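# Seat both lids fully on their matching boxes

## Task

Set the large lid onto the large box and the small lid onto the small box, each pushed fully down. Both lids must stay seated on their own after the robot lets go, since a lid held in place by the robot does not count. At the end the robot must release and back away.

## Robot and tools

ROBOT. One six-joint arm (a UF850 type) ending in a vacuum cup, with no fingers. Since there is one arm, every command row holds 7 numbers for it alone. Joint ranges in rad, base outward: waist -6.283 to 6.283, shoulder -2.304 to 2.304, elbow -4.224 to 0.061, forearm roll -6.283 to 6.283, wrist pitch -2.164 to 2.164, wrist roll -6.283 to 6.283. Load limits in N m: 56.4, 56.4, 47, 25.3, 17.8, 17.8.

FRAMES. The scene frame has its origin on the table surface under the arm base, +z up, and +y to the left when facing along +x. The base may be slightly tilted. The state line reports the cup point (center of the cup rim when free) as end_effector_position in m and end_effector_quat_wxyz, plus linear (m/s) and angular (rad/s) velocity. At long reach the printed position can be a little wrong. The cup points along the cup point's own +z. From about 4 cm behind the rim the tool body and its camera stick out up to about 9 cm sideways, so leave room.

execute_actions. Argument actions is a list with zero or one item; optional pictures (true/false) asks for images. An empty list sends nothing and returns the state with pictures. An action item is {"rows": [...], "steps": n}: 1 to 15 rows, n from 12 to 15 (default 15), each step lasting 1/30 s; each row covers one step and the final row repeats to fill. A wait item is {"steps": n} with n up to 300, counted from the previous result, so your thinking time is included. A refused call does nothing.

ROW LAYOUT, shared by execute_actions and move: [dx, dy, dz, rx, ry, rz, suction], all in [-1, 1]. The first six are an offset, not a pose: they place the cup point target relative to a reference pose, namely the cup pose in the latest result that showed it (before any such result in the scene, or for a second call within the same reply, the pose at the start of the action). Offsets are in the cup point's own axes, so dz moves along the direction the cup faces. Scale: 1.0 equals 0.6 m for dx, dy, dz and 180 degrees for the rotation vector rx, ry, rz. Every row in one action is measured from that same reference, not stacked. An all-zero offset drives back to the reference pose; it is not a pause. Suction: above 0.01 means on, 0.01 or less means off, and it stays as last set.

MOTION LIMITS. Each step the commanded pose is clipped to within 70 mm and 16 degrees of the measured pose; position wins over orientation if both cannot be met. A large offset may need several actions; check the reported pose and command the remainder. Each result is taken 12 steps before its action finishes; those steps then run while you reply, and the next action waits for them. A Hand target line (only when nothing is pending) shows where the controller is heading. A "pose unreachable" line or HELD marks mean the clearance check (which treats the mounting post as part of the arm) changed or blocked what you sent.

move. target: one row as above (offset from the same reference, cup axes). speed: m/s from 0.002 to 0.5, default 0.25; turning is capped at twice that in rad/s. The cup follows a straight path lasting 0.5 to 10 s, cut off at 10 s; it starts once the arm is still, or after 3 s. It does not avoid obstacles, may lag or wander, and may exceed speed near full extension. The suction value is applied at the start. The result gives a move: line with the ending (done, off_target, moving, held, fault), any limits (paced = pose clipped; held = some steps blocked, after which motion can jump fast), and the distance left to target. Pictures are included.

wait: seconds from 0 to 10; nothing new is commanded. zoom_image: camera "cam_high" or "cam_low", region [x0, y0, x1, y1] in pixels of the 896x504 image, at most 504 by 504. read_manual: returns only licence text; no motion. finished_scene: scene = current scene number; it cannot be reversed and reports success. Replying with no tool call ends all play.

SUCTION READINGS. suction_measured is near 0 without a seal, about 0.83 or more when airtight, and lower with leaks. part_present turns 1 at 0.50 and back to 0 under 0.45. The 36 mm rim must sit fully on a flat smooth face; holes, seams or object edges under it leak. Under vacuum the cup shortens, so a held part is up to 12 mm nearer the tool. Vacuum can lift a resting part even with the tool still. To release, rest the part on its support, switch suction off, then pull back at least 15 mm. If the cup seals to the table, switch suction off.

CAMERAS. cam_high and cam_low come with a calibration (K, distortion, T_world_to_cam); each scene may deviate by a couple of degrees and millimetres, and changed values are listed.

CAUTIONS. Anything leaving the table ends the scene. Avoid drops, slams, fast contacts and deep presses: force grows with speed and with how far the target lies past contact. A torque at a joint limit causes a fault: the arm backs off, freezes 10 s and skips the rest of the call. Joint torque readings are offset and noisy. Holding loads heats motors: a warning at 65 °C, brakes at 80 °C. Loose objects may get an occasional small push, so recheck positions.

Each tool is called after "Request:" as name(argument=value, ...), one argument or row to a line, values as JSON.

## Session

Request:
execute_actions(
  actions=[],
)

Scene clock: 0.00 s of 6200.00 s.
end_effector_position=(+0.6015, +0.0247, +0.3460) suction_measured=0.00 part_present=0 end_effector_quat_wxyz=(-0.005, -0.022, +1.000, +0.007) end_effector_velocity=(-0.000, +0.000, -0.000) end_effector_angular_velocity=(-0.000, +0.001, -0.000)
Joint positions: [ 0.003 -0.535 -1.293 -0.    -0.761 -1.568]
Joint velocities: [ 0.    -0.    -0.     0.    -0.001  0.   ]
Joint torques (N m, as the arm reports them, + toward a larger angle): no reading
Motor temperatures (°C, as the motors report them): [28 25 28 28 32 32]
Hand target: +0.602, +0.025, +0.346; -0.005, -0.022, +1.000, +0.007

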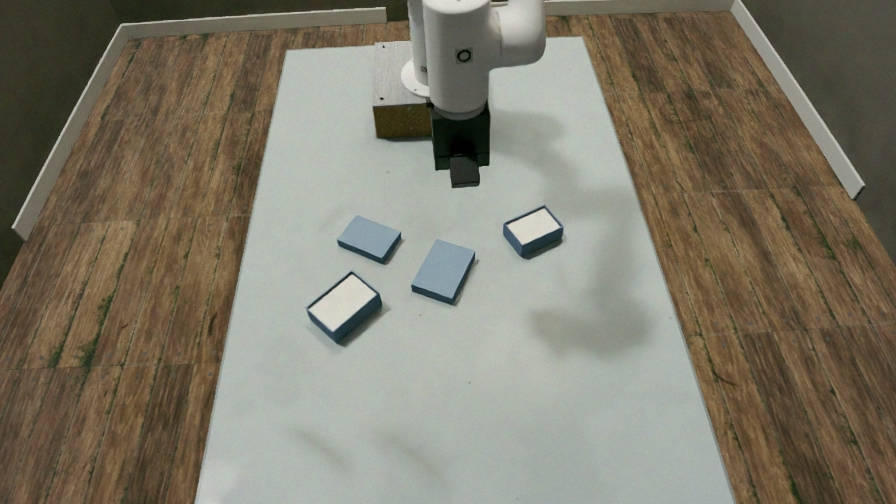

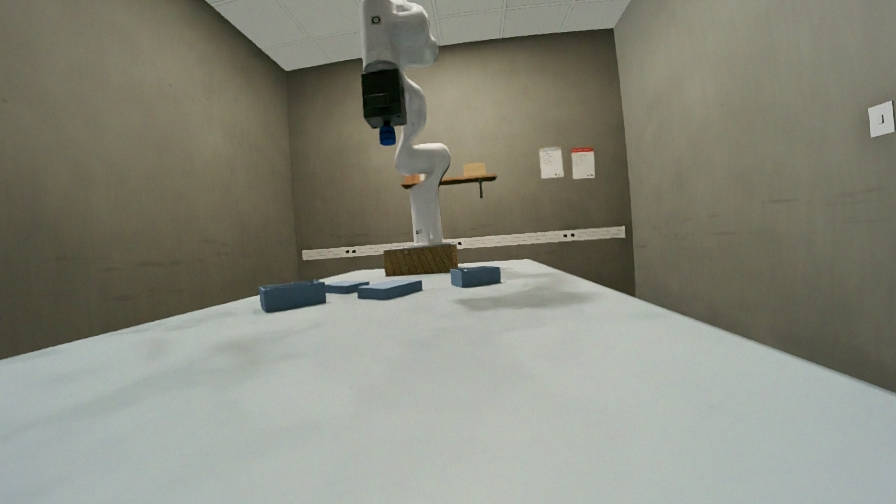

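Request:
zoom_image(
  camera="cam_high",
  region=[290, 200, 490, 350],
)

Request:
zoom_image(
  camera="cam_high",
  region=[400, 170, 600, 320],
)

Request:
zoom_image(
  camera="cam_low",
  region=[250, 240, 510, 330],
)

Region (290, 200, 490, 350) of cam_high's 896x504 image, scaled by 2.520, with more detail than that image has; it fills the top 378 rows of this view, and the rest is white.

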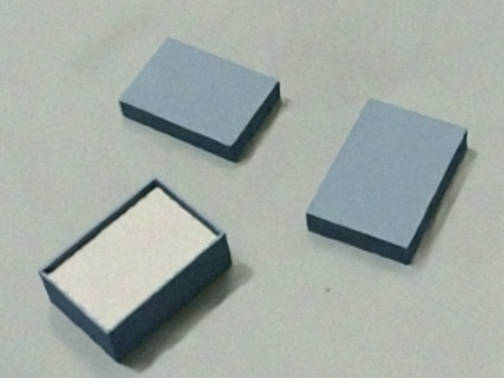

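Region (400, 170, 600, 320) of cam_high's 896x504 image, scaled by 2.520, with more detail than that image has; it fills the top 378 rows of this view, and the rest is white.

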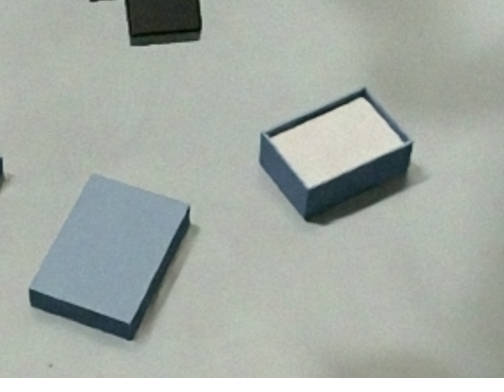

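Region (250, 240, 510, 330) of cam_low's 896x504 image, scaled by 1.938, with more detail than that image has; it fills the top 174 rows of this view, and the rest is white.

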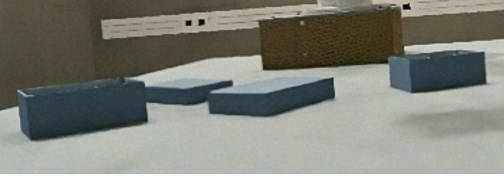

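Request:
zoom_image(
  camera="cam_high",
  region=[300, 260, 390, 350],
)

Request:
zoom_image(
  camera="cam_high",
  region=[400, 225, 490, 315],
)

Request:
zoom_image(
  camera="cam_high",
  region=[325, 195, 415, 285],
)

Request:
zoom_image(
  camera="cam_high",
  region=[490, 185, 580, 275],
)

Region (300, 260, 390, 350) of cam_high's 896x504 image, scaled by 5.600, with more detail than that image has.

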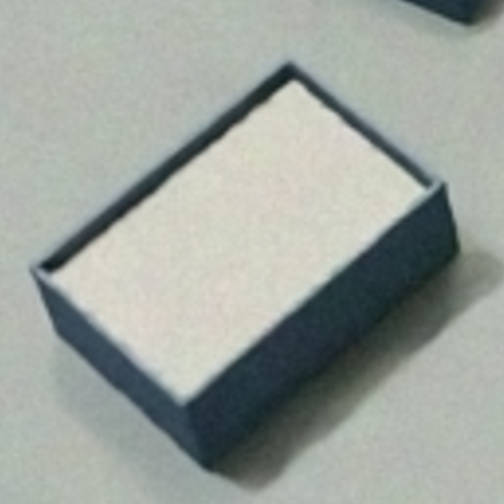

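Region (400, 225, 490, 315) of cam_high's 896x504 image, scaled by 5.600, with more detail than that image has.

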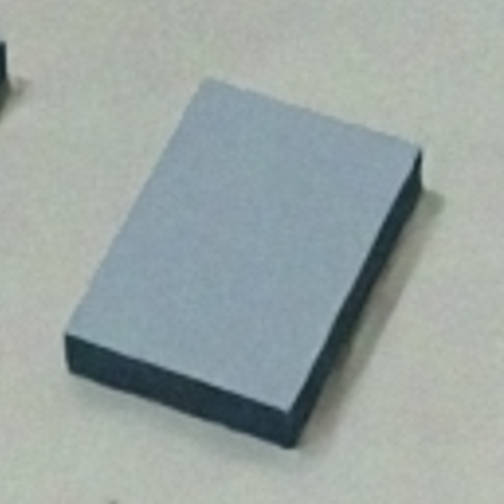

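Region (325, 195, 415, 285) of cam_high's 896x504 image, scaled by 5.600, with more detail than that image has.

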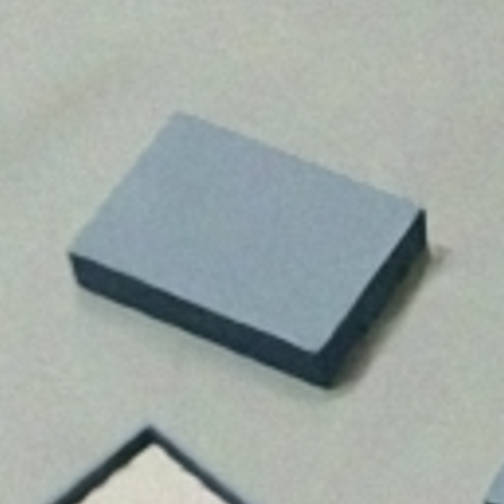

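Region (490, 185, 580, 275) of cam_high's 896x504 image, scaled by 5.600, with more detail than that image has.

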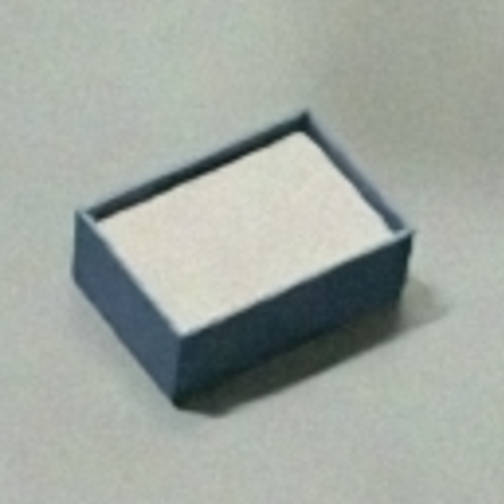

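Request:
move(
  target=[0.1335,-0.0707,0.477,0,0,0.907,0],
  speed=0.5,
)

Request:
zoom_image(
  camera="cam_high",
  region=[385, 195, 505, 315],
)

Request:
zoom_image(
  camera="cam_low",
  region=[340, 220, 440, 320],
)

Scene clock: 7.00 s of 6200.00 s.
end_effector_position=(+0.5205, -0.0174, +0.0599) suction_measured=0.00 part_present=0 end_effector_quat_wxyz=(-0.009, +0.986, +0.168, -0.004) end_effector_velocity=(-0.000, +0.000, -0.000) end_effector_angular_velocity=(-0.022, +0.006, -0.002)
Joint positions: [-0.08  -0.906 -1.063  0.02  -0.158  1.178]
Joint velocities: [ 0.011 -0.002 -0.003 -0.144 -0.006  0.156]
Joint torques (N m, as the arm reports them, + toward a larger angle): [  3.52  53.87 -14.49  -1.24   0.3   -0.05]
Motor temperatures (°C, as the motors report them): [28 26 29 28 32 32]
Hand target: +0.520, -0.017, +0.060; -0.008, +0.986, +0.167, -0.004
Off the commanded pose: 0.000 m, 0 deg.
Kept back: nothing.
After step 90, 0.37 s passed at rest.
move: done

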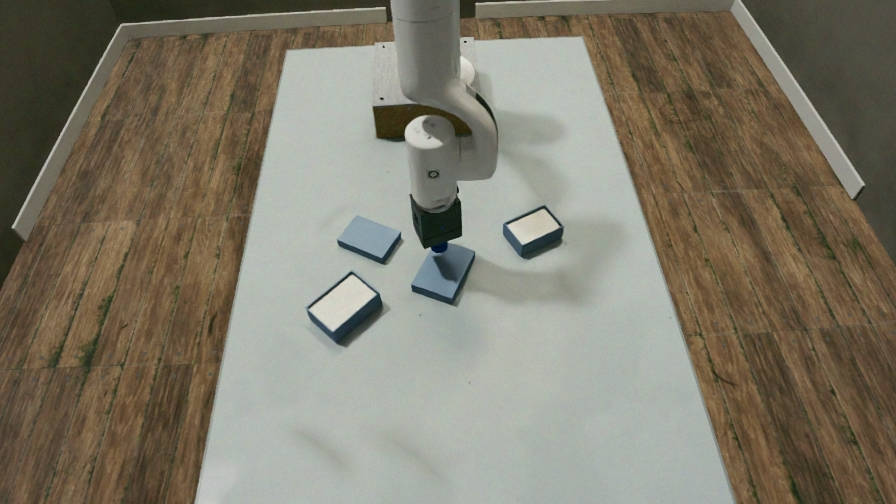

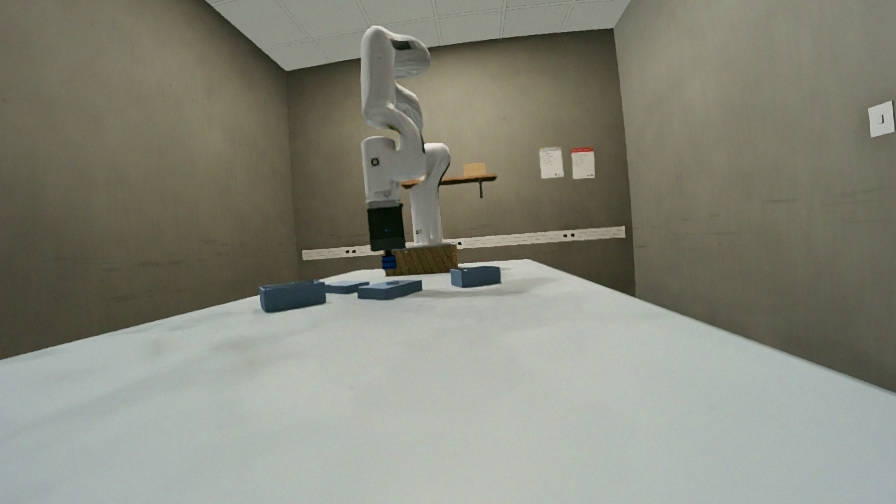

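Region (385, 195, 505, 315) of cam_high's 896x504 image, scaled by 4.200, with more detail than that image has.

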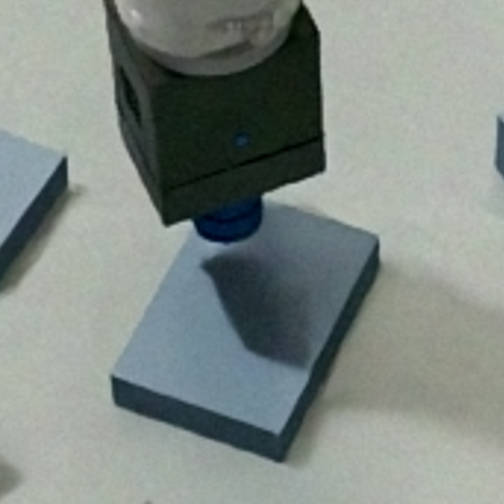

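Region (340, 220, 440, 320) of cam_low's 896x504 image, scaled by 5.040, with more detail than that image has.

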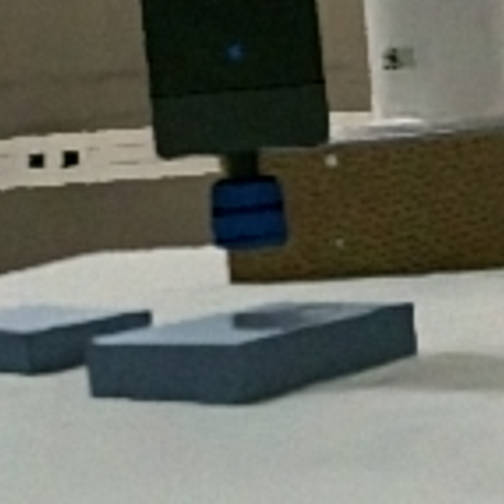

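Request:
move(
  target=[0.0525,0.0032,0.045,-0.0055,0.0017,0,0],
  speed=0.1,
)

Request:
move(
  target=[0,0,0.02,0,0,0,1],
  speed=0.03,
)

Request:
zoom_image(
  camera="cam_high",
  region=[400, 225, 490, 315],
)

Scene clock: 9.97 s of 6200.00 s.
end_effector_position=(+0.5505, -0.0083, +0.0329) suction_measured=0.00 part_present=0 end_effector_quat_wxyz=(-0.002, +0.986, +0.168, +0.000) end_effector_velocity=(+0.001, -0.000, -0.001) end_effector_angular_velocity=(-0.004, -0.001, -0.002)
Joint positions: [-0.056 -1.001 -1.172 -0.067 -0.162  1.288]
Joint velocities: [ 0.001 -0.003 -0.004 -0.022 -0.001  0.025]
Joint torques (N m, as the arm reports them, + toward a larger angle): [  3.76  56.84 -14.92  -2.87   0.36  -0.12]
Motor temperatures (°C, as the motors report them): [28 26 29 28 32 32]
Hand target: +0.551, -0.008, +0.033; -0.001, +0.986, +0.168, +0.000
Off the commanded pose: 0.000 m, 0 deg.
Kept back: nothing.
move: done

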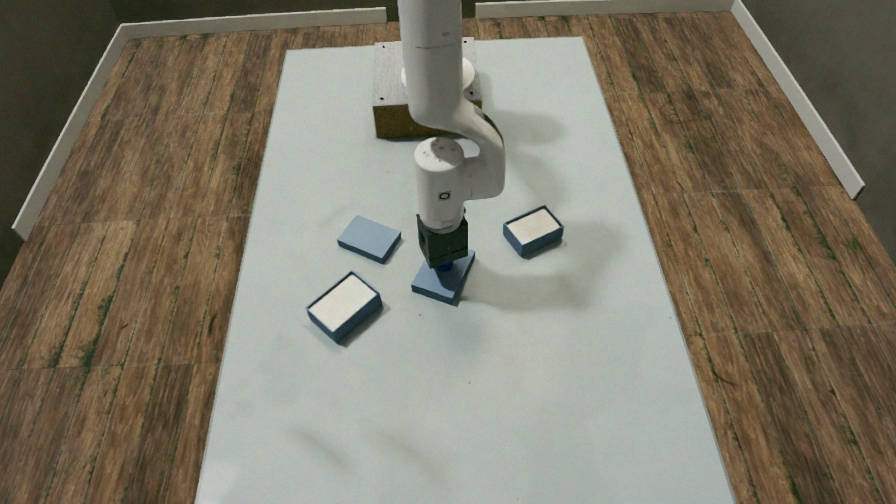

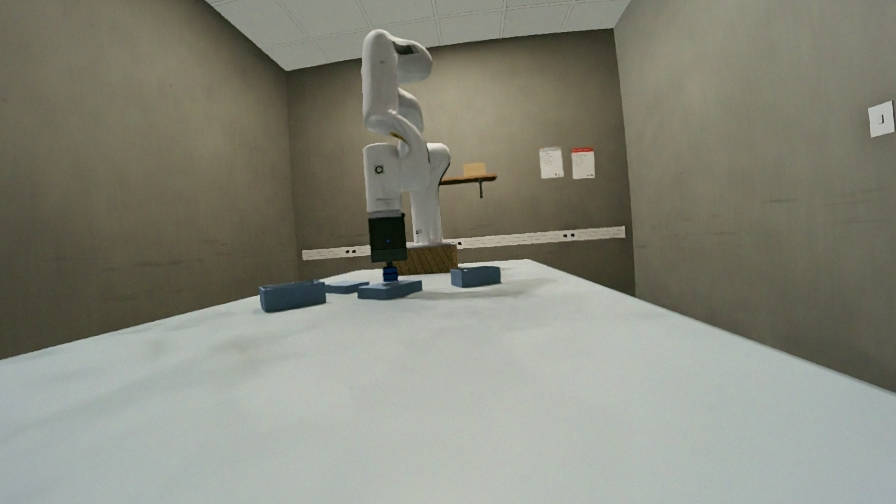

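Scene clock: 10.73 s of 6200.00 s.
end_effector_position=(+0.5505, -0.0083, +0.0211) suction_measured=0.93 part_present=1 end_effector_quat_wxyz=(-0.002, +0.986, +0.168, +0.001) end_effector_velocity=(+0.000, -0.000, -0.001) end_effector_angular_velocity=(-0.000, -0.000, -0.001)
Joint positions: [-0.056 -1.028 -1.185 -0.073 -0.149  1.294]
Joint velocities: [-0.001 -0.003 -0.002 -0.002  0.001  0.002]
Joint torques (N m, as the arm reports them, + toward a larger angle): [  4.17  57.57 -14.18  -1.92   0.36  -0.01]
Motor temperatures (°C, as the motors report them): [28 26 29 28 32 32]
Hand target: +0.550, -0.008, +0.021; -0.002, +0.986, +0.168, +0.000
Off the commanded pose: 0.000 m, 0 deg.
Kept back: nothing.
move: done

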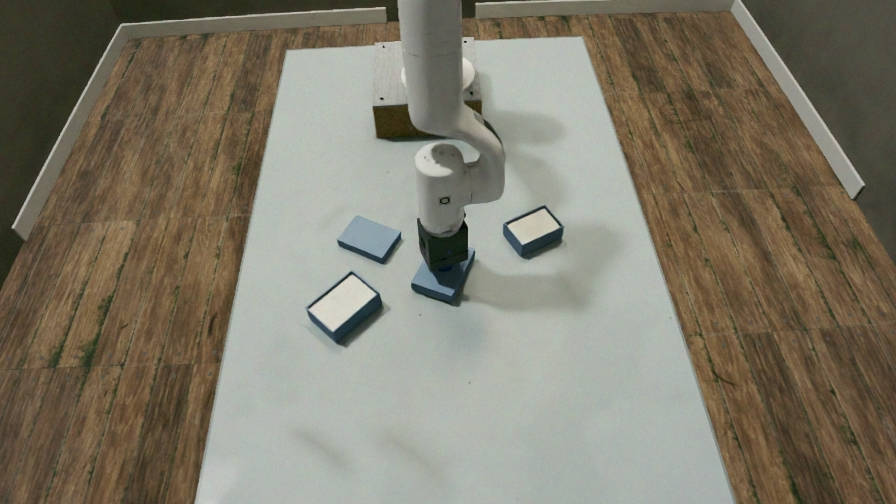

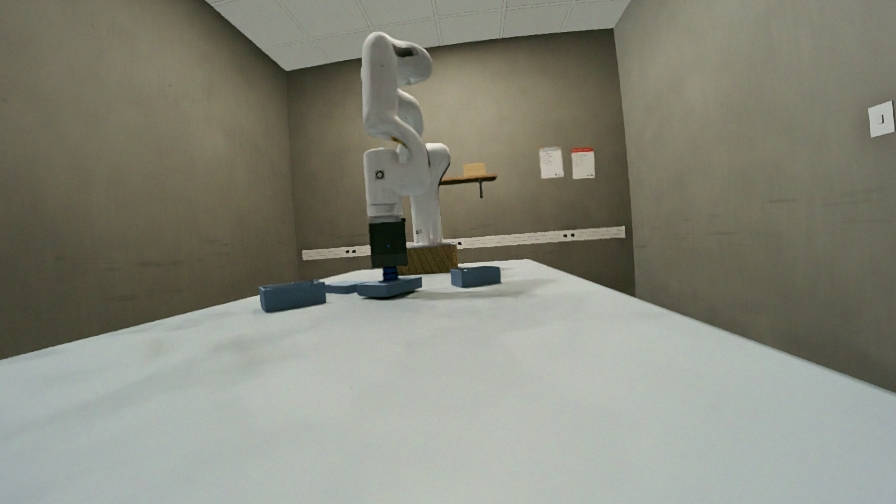

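Region (400, 225, 490, 315) of cam_high's 896x504 image, scaled by 5.600, with more detail than that image has.

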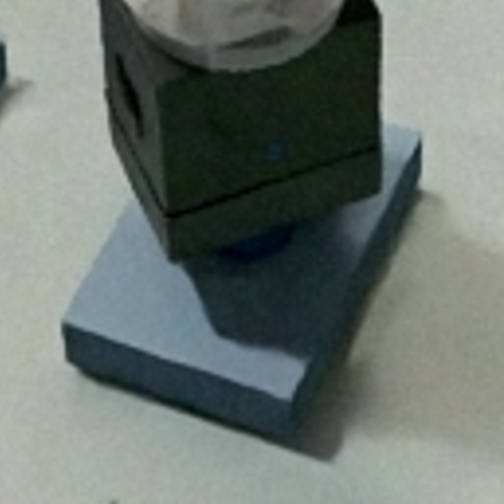

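Request:
move(
  target=[0,0,-0.075,0,0,0,1],
  speed=0.15,
)

Request:
move(
  target=[0.0195,0.369,0,0,0,0.107,1],
)

Request:
zoom_image(
  camera="cam_high",
  region=[300, 260, 390, 350],
)

Request:
zoom_image(
  camera="cam_low",
  region=[250, 255, 340, 320],
)

Scene clock: 12.07 s of 6200.00 s.
end_effector_position=(+0.5503, -0.0084, +0.0657) suction_measured=0.94 part_present=1 end_effector_quat_wxyz=(-0.002, +0.986, +0.168, +0.000) end_effector_velocity=(-0.001, -0.001, +0.002) end_effector_angular_velocity=(+0.000, +0.002, -0.002)
Joint positions: [-0.055 -0.928 -1.14  -0.054 -0.204  1.275]
Joint velocities: [-0.002  0.004  0.002  0.002 -0.004 -0.001]
Joint torques (N m, as the arm reports them, + toward a larger angle): [  4.4   55.31 -15.57  -1.94   0.4   -0.01]
Motor temperatures (°C, as the motors report them): [28 26 29 28 32 32]
Hand target: +0.550, -0.008, +0.066; -0.002, +0.986, +0.168, +0.001
Off the commanded pose: 0.000 m, 0 deg.
Kept back: nothing.
move: done

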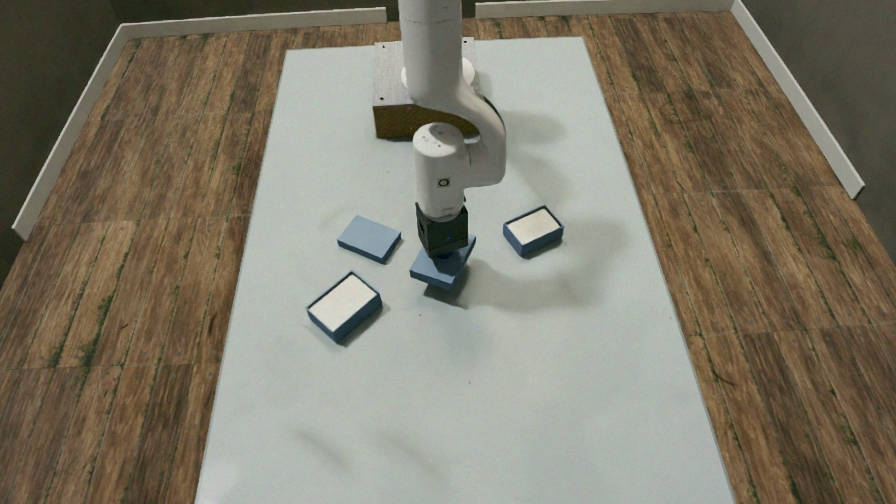

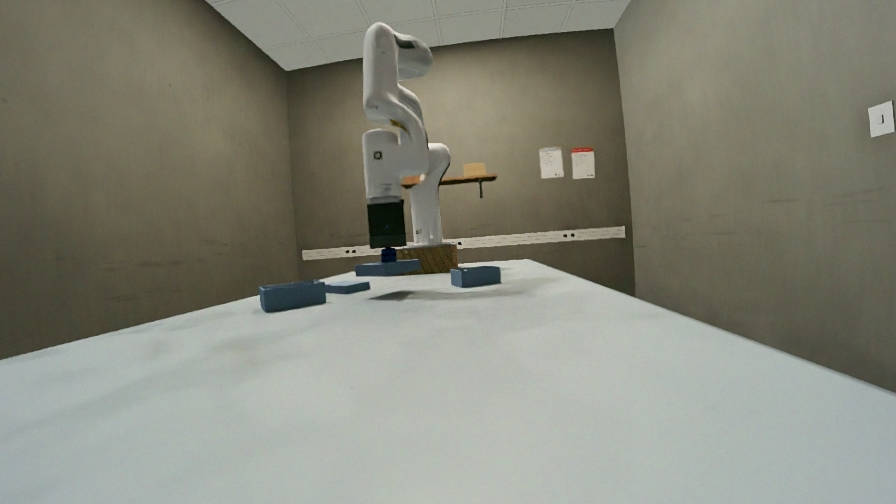

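Scene clock: 13.50 s of 6200.00 s.
end_effector_position=(+0.6349, -0.2128, +0.0651) suction_measured=0.94 part_present=1 end_effector_quat_wxyz=(-0.002, +1.000, +0.001, +0.000) end_effector_velocity=(+0.001, -0.003, +0.000) end_effector_angular_velocity=(+0.000, +0.001, -0.004)
Joint positions: [-0.365 -1.111 -1.553 -0.017 -0.43   1.263]
Joint velocities: [-0.004 -0.003 -0.007 -0.    -0.004 -0.   ]
Joint torques (N m, as the arm reports them, + toward a larger angle): [  4.31  65.87 -19.24  -1.77   0.41  -0.08]
Motor temperatures (°C, as the motors report them): [28 26 29 28 32 32]
Hand target: +0.635, -0.213, +0.065; -0.002, +1.000, +0.000, +0.000
Off the commanded pose: 0.001 m, 0 deg.
Kept back: nothing.
move: done

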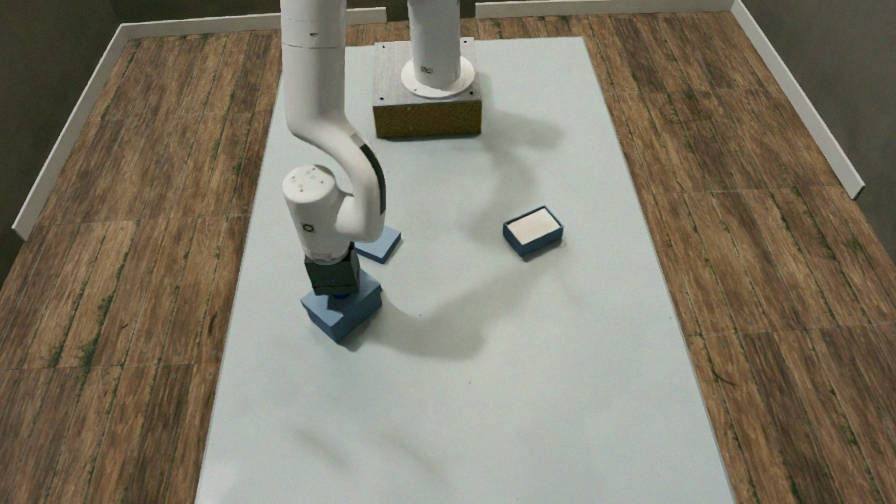

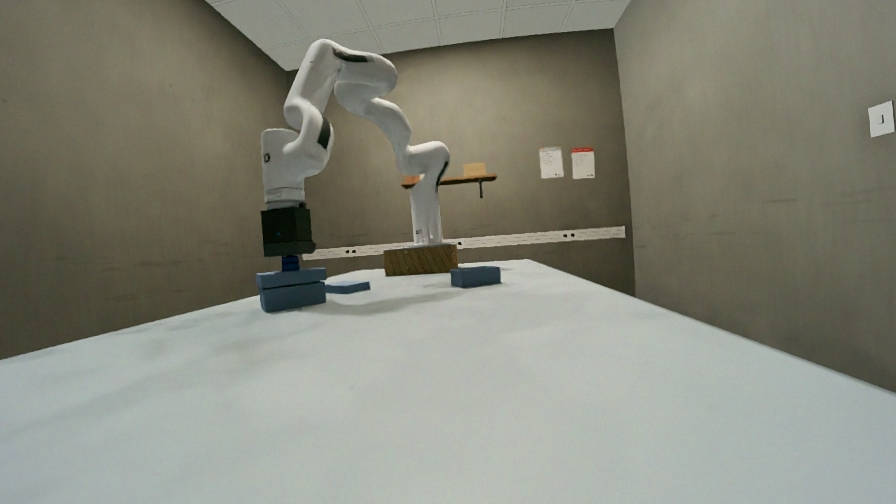

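Region (300, 260, 390, 350) of cam_high's 896x504 image, scaled by 5.600, with more detail than that image has.

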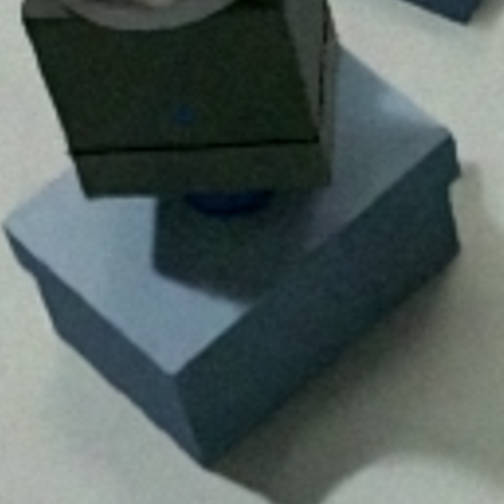

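Region (250, 255, 340, 320) of cam_low's 896x504 image, scaled by 5.600, with more detail than that image has.

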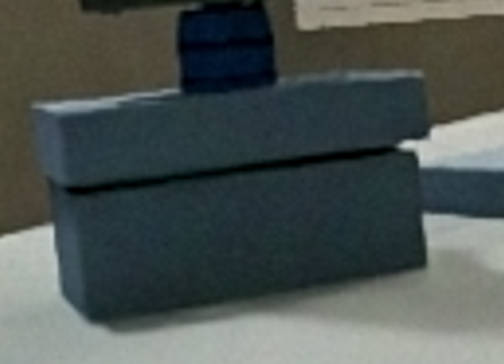

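Request:
move(
  target=[0,0.0013,0.03,0,0,0,1],
  speed=0.02,
)

Request:
zoom_image(
  camera="cam_low",
  region=[250, 255, 340, 320],
)

Scene clock: 15.20 s of 6200.00 s.
end_effector_position=(+0.6376, -0.2141, +0.0507) suction_measured=0.94 part_present=1 end_effector_quat_wxyz=(-0.001, +1.000, +0.001, +0.003) end_effector_velocity=(+0.000, +0.000, +0.001) end_effector_angular_velocity=(-0.001, -0.001, +0.002)
Joint positions: [-0.366 -1.142 -1.573 -0.017 -0.413  1.263]
Joint velocities: [ 0.001  0.002  0.001 -0.001  0.    -0.001]
Joint torques (N m, as the arm reports them, + toward a larger angle): [-11.44  17.99  -1.48  -3.68   0.77  -0.2 ]
Motor temperatures (°C, as the motors report them): [28 26 29 28 32 32]
Hand target: +0.635, -0.214, +0.047; -0.002, +1.000, +0.001, +0.000
Off the commanded pose: 0.005 m, 0 deg.
Kept back: nothing.
move: off_target

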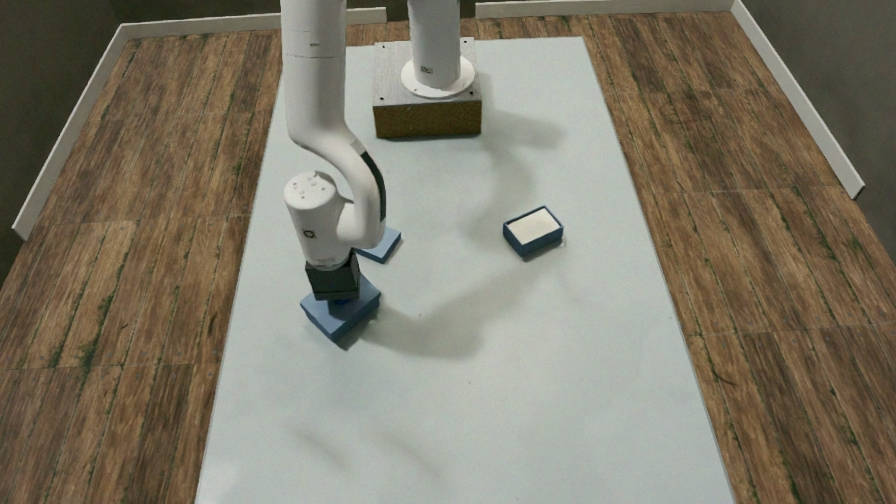

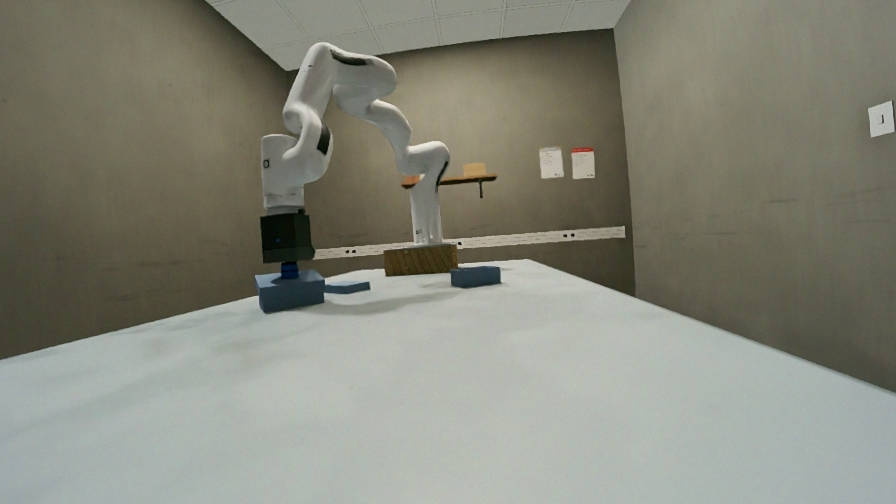

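Region (250, 255, 340, 320) of cam_low's 896x504 image, scaled by 5.600, with more detail than that image has.

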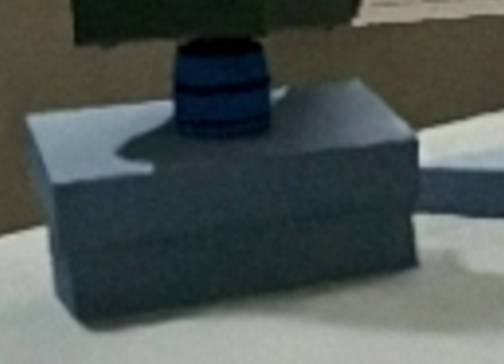

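Back edge caught; lift and look.

Request:
move(
  target=[-0.0045,0,-0.02,0,-0.002,0,1],
  speed=0.03,
)

Request:
zoom_image(
  camera="cam_low",
  region=[250, 255, 340, 320],
)

Request:
zoom_image(
  camera="cam_high",
  region=[295, 260, 385, 350],
)

Scene clock: 16.37 s of 6200.00 s.
end_effector_position=(+0.6343, -0.2139, +0.0621) suction_measured=0.94 part_present=1 end_effector_quat_wxyz=(-0.001, +1.000, +0.001, -0.001) end_effector_velocity=(+0.003, -0.001, +0.004) end_effector_angular_velocity=(-0.002, -0.006, -0.001)
Joint positions: [-0.366 -1.117 -1.556 -0.021 -0.428  1.266]
Joint velocities: [-0.     0.005 -0.003 -0.001 -0.001  0.001]
Joint torques (N m, as the arm reports them, + toward a larger angle): [  3.95  65.49 -19.37  -1.78   0.35  -0.05]
Motor temperatures (°C, as the motors report them): [28 26 29 28 32 32]
Hand target: +0.635, -0.214, +0.063; -0.001, +1.000, +0.001, -0.000
Off the commanded pose: 0.001 m, 0 deg.
Kept back: nothing.
move: done

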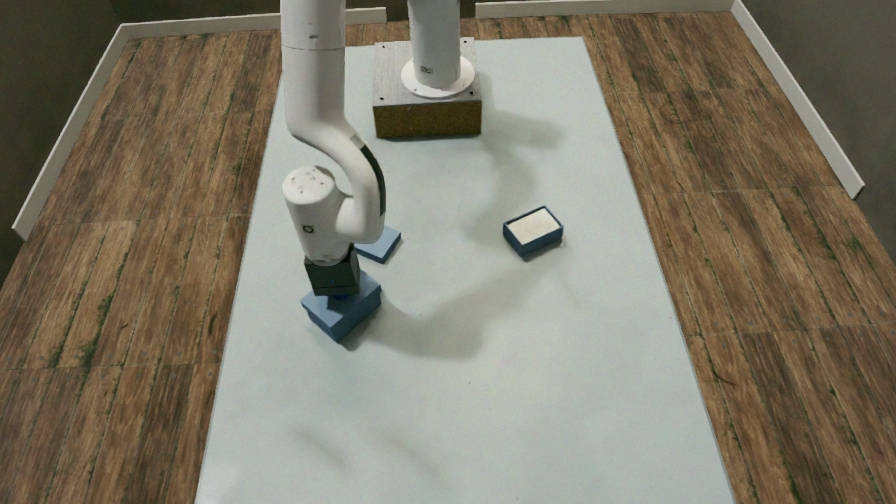

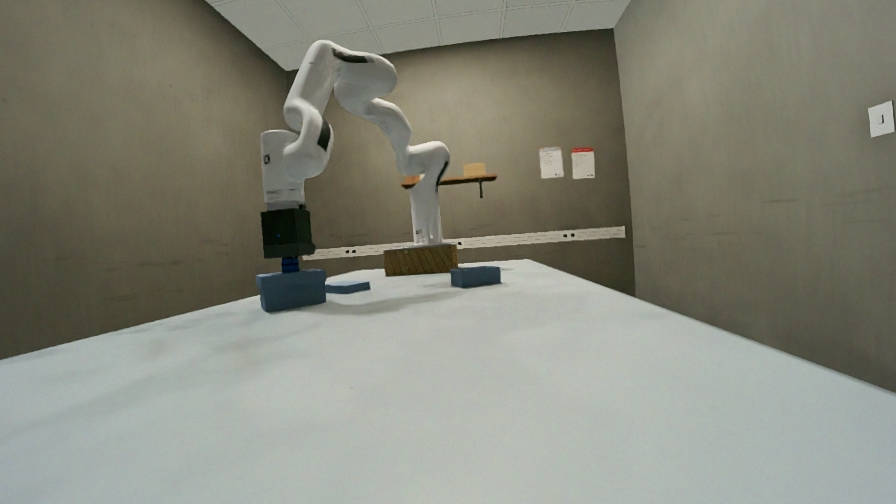

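Region (250, 255, 340, 320) of cam_low's 896x504 image, scaled by 5.600, with more detail than that image has.

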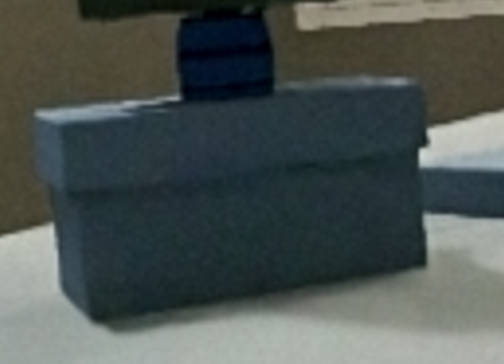

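Region (295, 260, 385, 350) of cam_high's 896x504 image, scaled by 5.600, with more detail than that image has.

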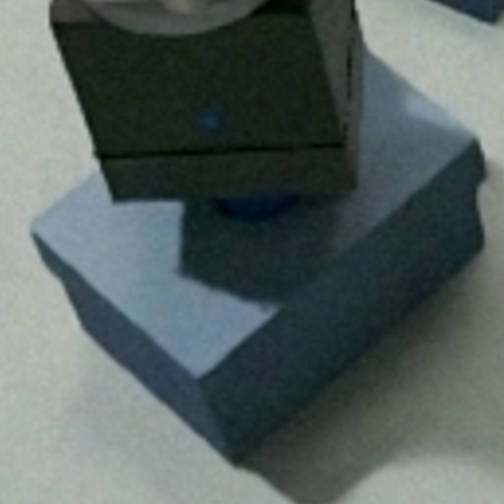

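Request:
move(
  target=[-0.0035,0.002,0.009,0,0,0,1],
  speed=0.01,
)

Request:
zoom_image(
  camera="cam_low",
  region=[250, 255, 340, 320],
)

Request:
zoom_image(
  camera="cam_high",
  region=[295, 260, 385, 350],
)

Scene clock: 17.83 s of 6200.00 s.
end_effector_position=(+0.6326, -0.2153, +0.0570) suction_measured=0.94 part_present=1 end_effector_quat_wxyz=(-0.001, +1.000, +0.001, -0.000) end_effector_velocity=(+0.001, +0.002, -0.001) end_effector_angular_velocity=(-0.000, -0.001, +0.002)
Joint positions: [-0.369 -1.124 -1.555 -0.022 -0.419  1.264]
Joint velocities: [ 0.002 -0.001  0.     0.     0.002 -0.   ]
Joint torques (N m, as the arm reports them, + toward a larger angle): [  5.63  56.03 -14.63  -1.41  -0.01   0.03]
Motor temperatures (°C, as the motors report them): [28 26 29 28 32 32]
Hand target: +0.632, -0.215, +0.057; -0.001, +1.000, +0.001, -0.001
Off the commanded pose: 0.001 m, 0 deg.
Kept back: nothing.
move: done

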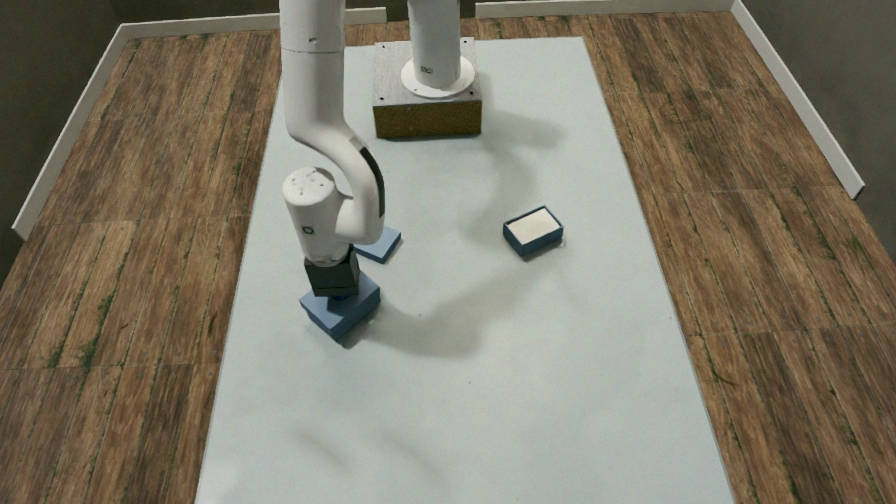

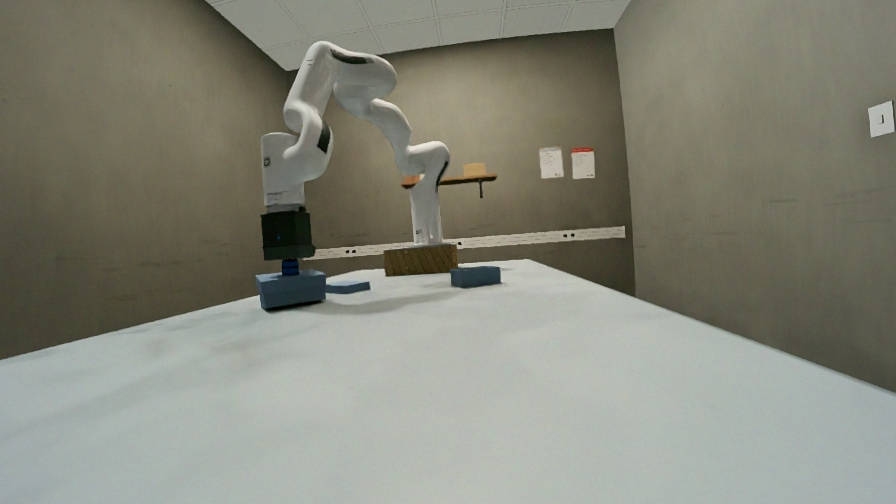

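Region (250, 255, 340, 320) of cam_low's 896x504 image, scaled by 5.600, with more detail than that image has.

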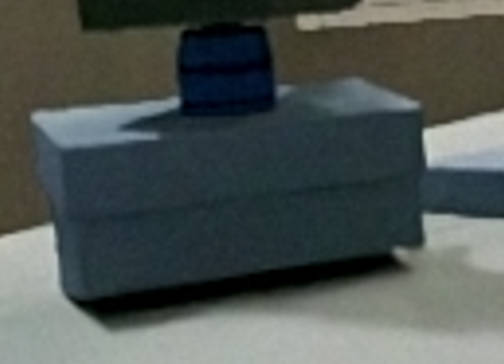

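Region (295, 260, 385, 350) of cam_high's 896x504 image, scaled by 5.600, with more detail than that image has.

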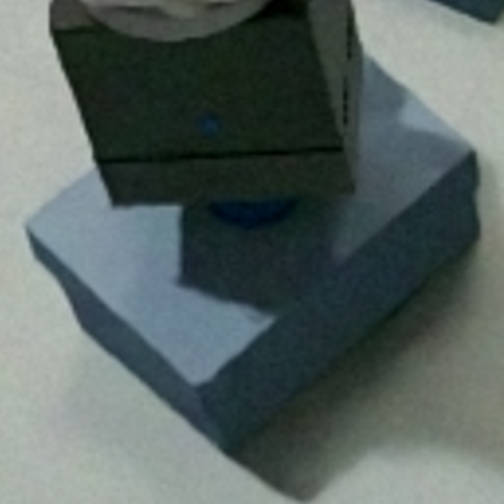

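The box tips. Lift clear, shift, lower vertically.

Request:
move(
  target=[-0.0015,0.001,-0.014,0,0,0,1],
  speed=0.02,
)

Request:
zoom_image(
  camera="cam_low",
  region=[250, 255, 340, 320],
)

Request:
zoom_image(
  camera="cam_high",
  region=[295, 260, 385, 350],
)

Request:
move(
  target=[0,0,0.013,0,0,0,1],
  speed=0.015,
)

Request:
zoom_image(
  camera="cam_low",
  region=[250, 255, 340, 320],
)

Scene clock: 19.13 s of 6200.00 s.
end_effector_position=(+0.6315, -0.2159, +0.0652) suction_measured=0.94 part_present=1 end_effector_quat_wxyz=(-0.001, +1.000, +0.001, -0.001) end_effector_velocity=(+0.001, -0.001, +0.002) end_effector_angular_velocity=(-0.001, -0.003, -0.000)
Joint positions: [-0.37  -1.107 -1.544 -0.021 -0.426  1.262]
Joint velocities: [-0.001  0.003  0.    -0.001  0.001 -0.   ]
Joint torques (N m, as the arm reports them, + toward a larger angle): [  3.76  64.93 -19.42  -1.88   0.38  -0.01]
Motor temperatures (°C, as the motors report them): [28 26 29 28 32 32]
Hand target: +0.632, -0.216, +0.065; -0.001, +1.000, +0.001, -0.000
Off the commanded pose: 0.000 m, 0 deg.
Kept back: nothing.
move: done

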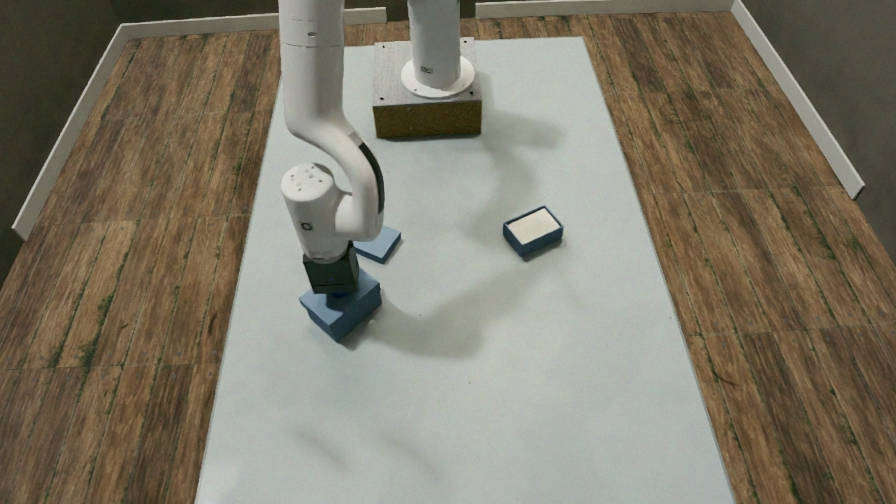

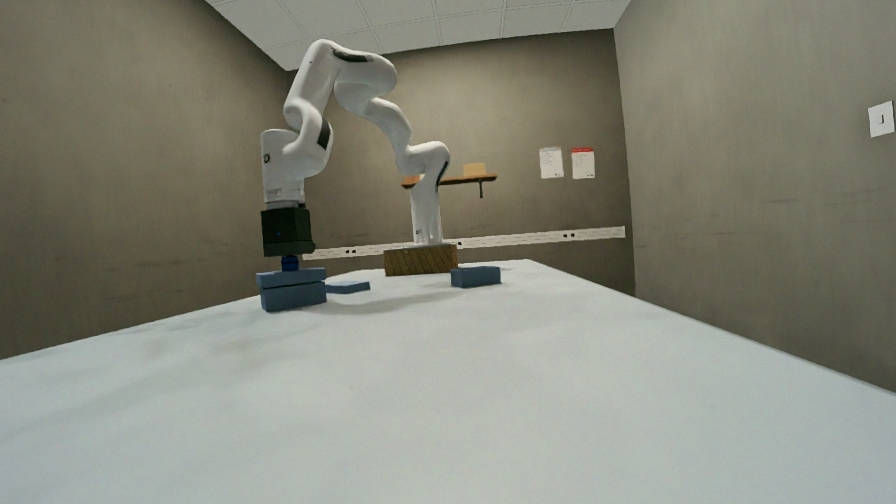

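Region (250, 255, 340, 320) of cam_low's 896x504 image, scaled by 5.600, with more detail than that image has.

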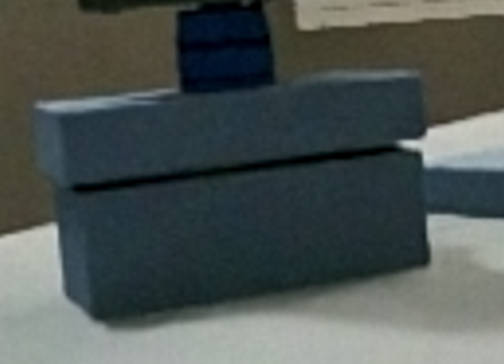

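Region (295, 260, 385, 350) of cam_high's 896x504 image, scaled by 5.600, with more detail than that image has.

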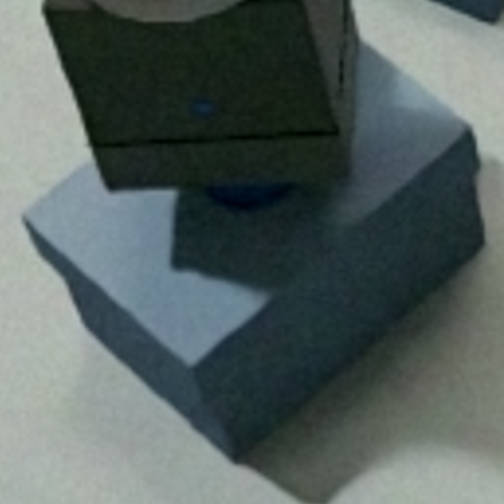

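Scene clock: 19.90 s of 6200.00 s.
end_effector_position=(+0.6315, -0.2158, +0.0575) suction_measured=0.94 part_present=1 end_effector_quat_wxyz=(-0.001, +1.000, +0.001, -0.001) end_effector_velocity=(+0.002, -0.001, +0.001) end_effector_angular_velocity=(-0.001, -0.004, -0.001)
Joint positions: [-0.37  -1.122 -1.552 -0.021 -0.419  1.263]
Joint velocities: [-0.001 -0.    -0.002  0.     0.002 -0.   ]
Joint torques (N m, as the arm reports them, + toward a larger angle): [  3.75  66.   -19.12  -1.77   0.39  -0.04]
Motor temperatures (°C, as the motors report them): [28 26 29 28 32 32]
Hand target: +0.632, -0.216, +0.057; -0.001, +1.000, +0.001, -0.001
Off the commanded pose: 0.000 m, 0 deg.
Kept back: nothing.
move: done

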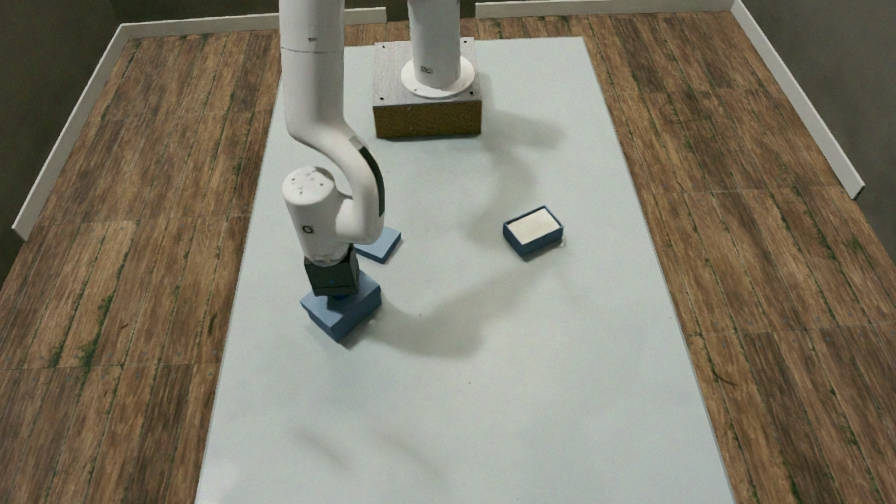

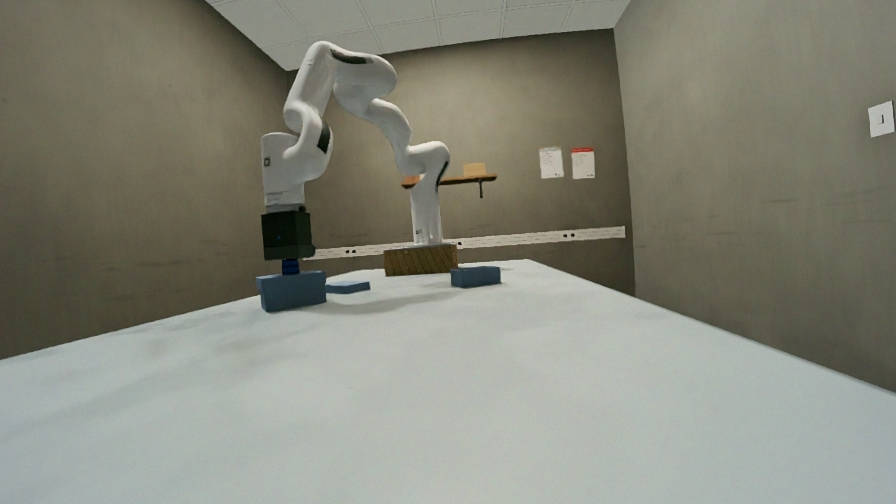

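Region (250, 255, 340, 320) of cam_low's 896x504 image, scaled by 5.600, with more detail than that image has.

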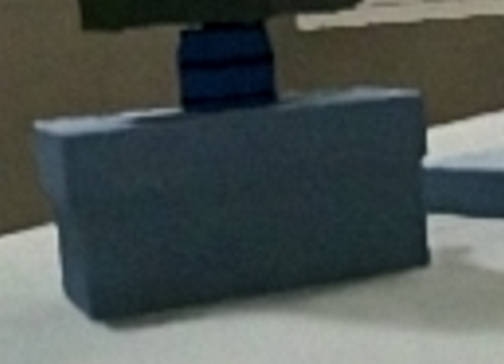

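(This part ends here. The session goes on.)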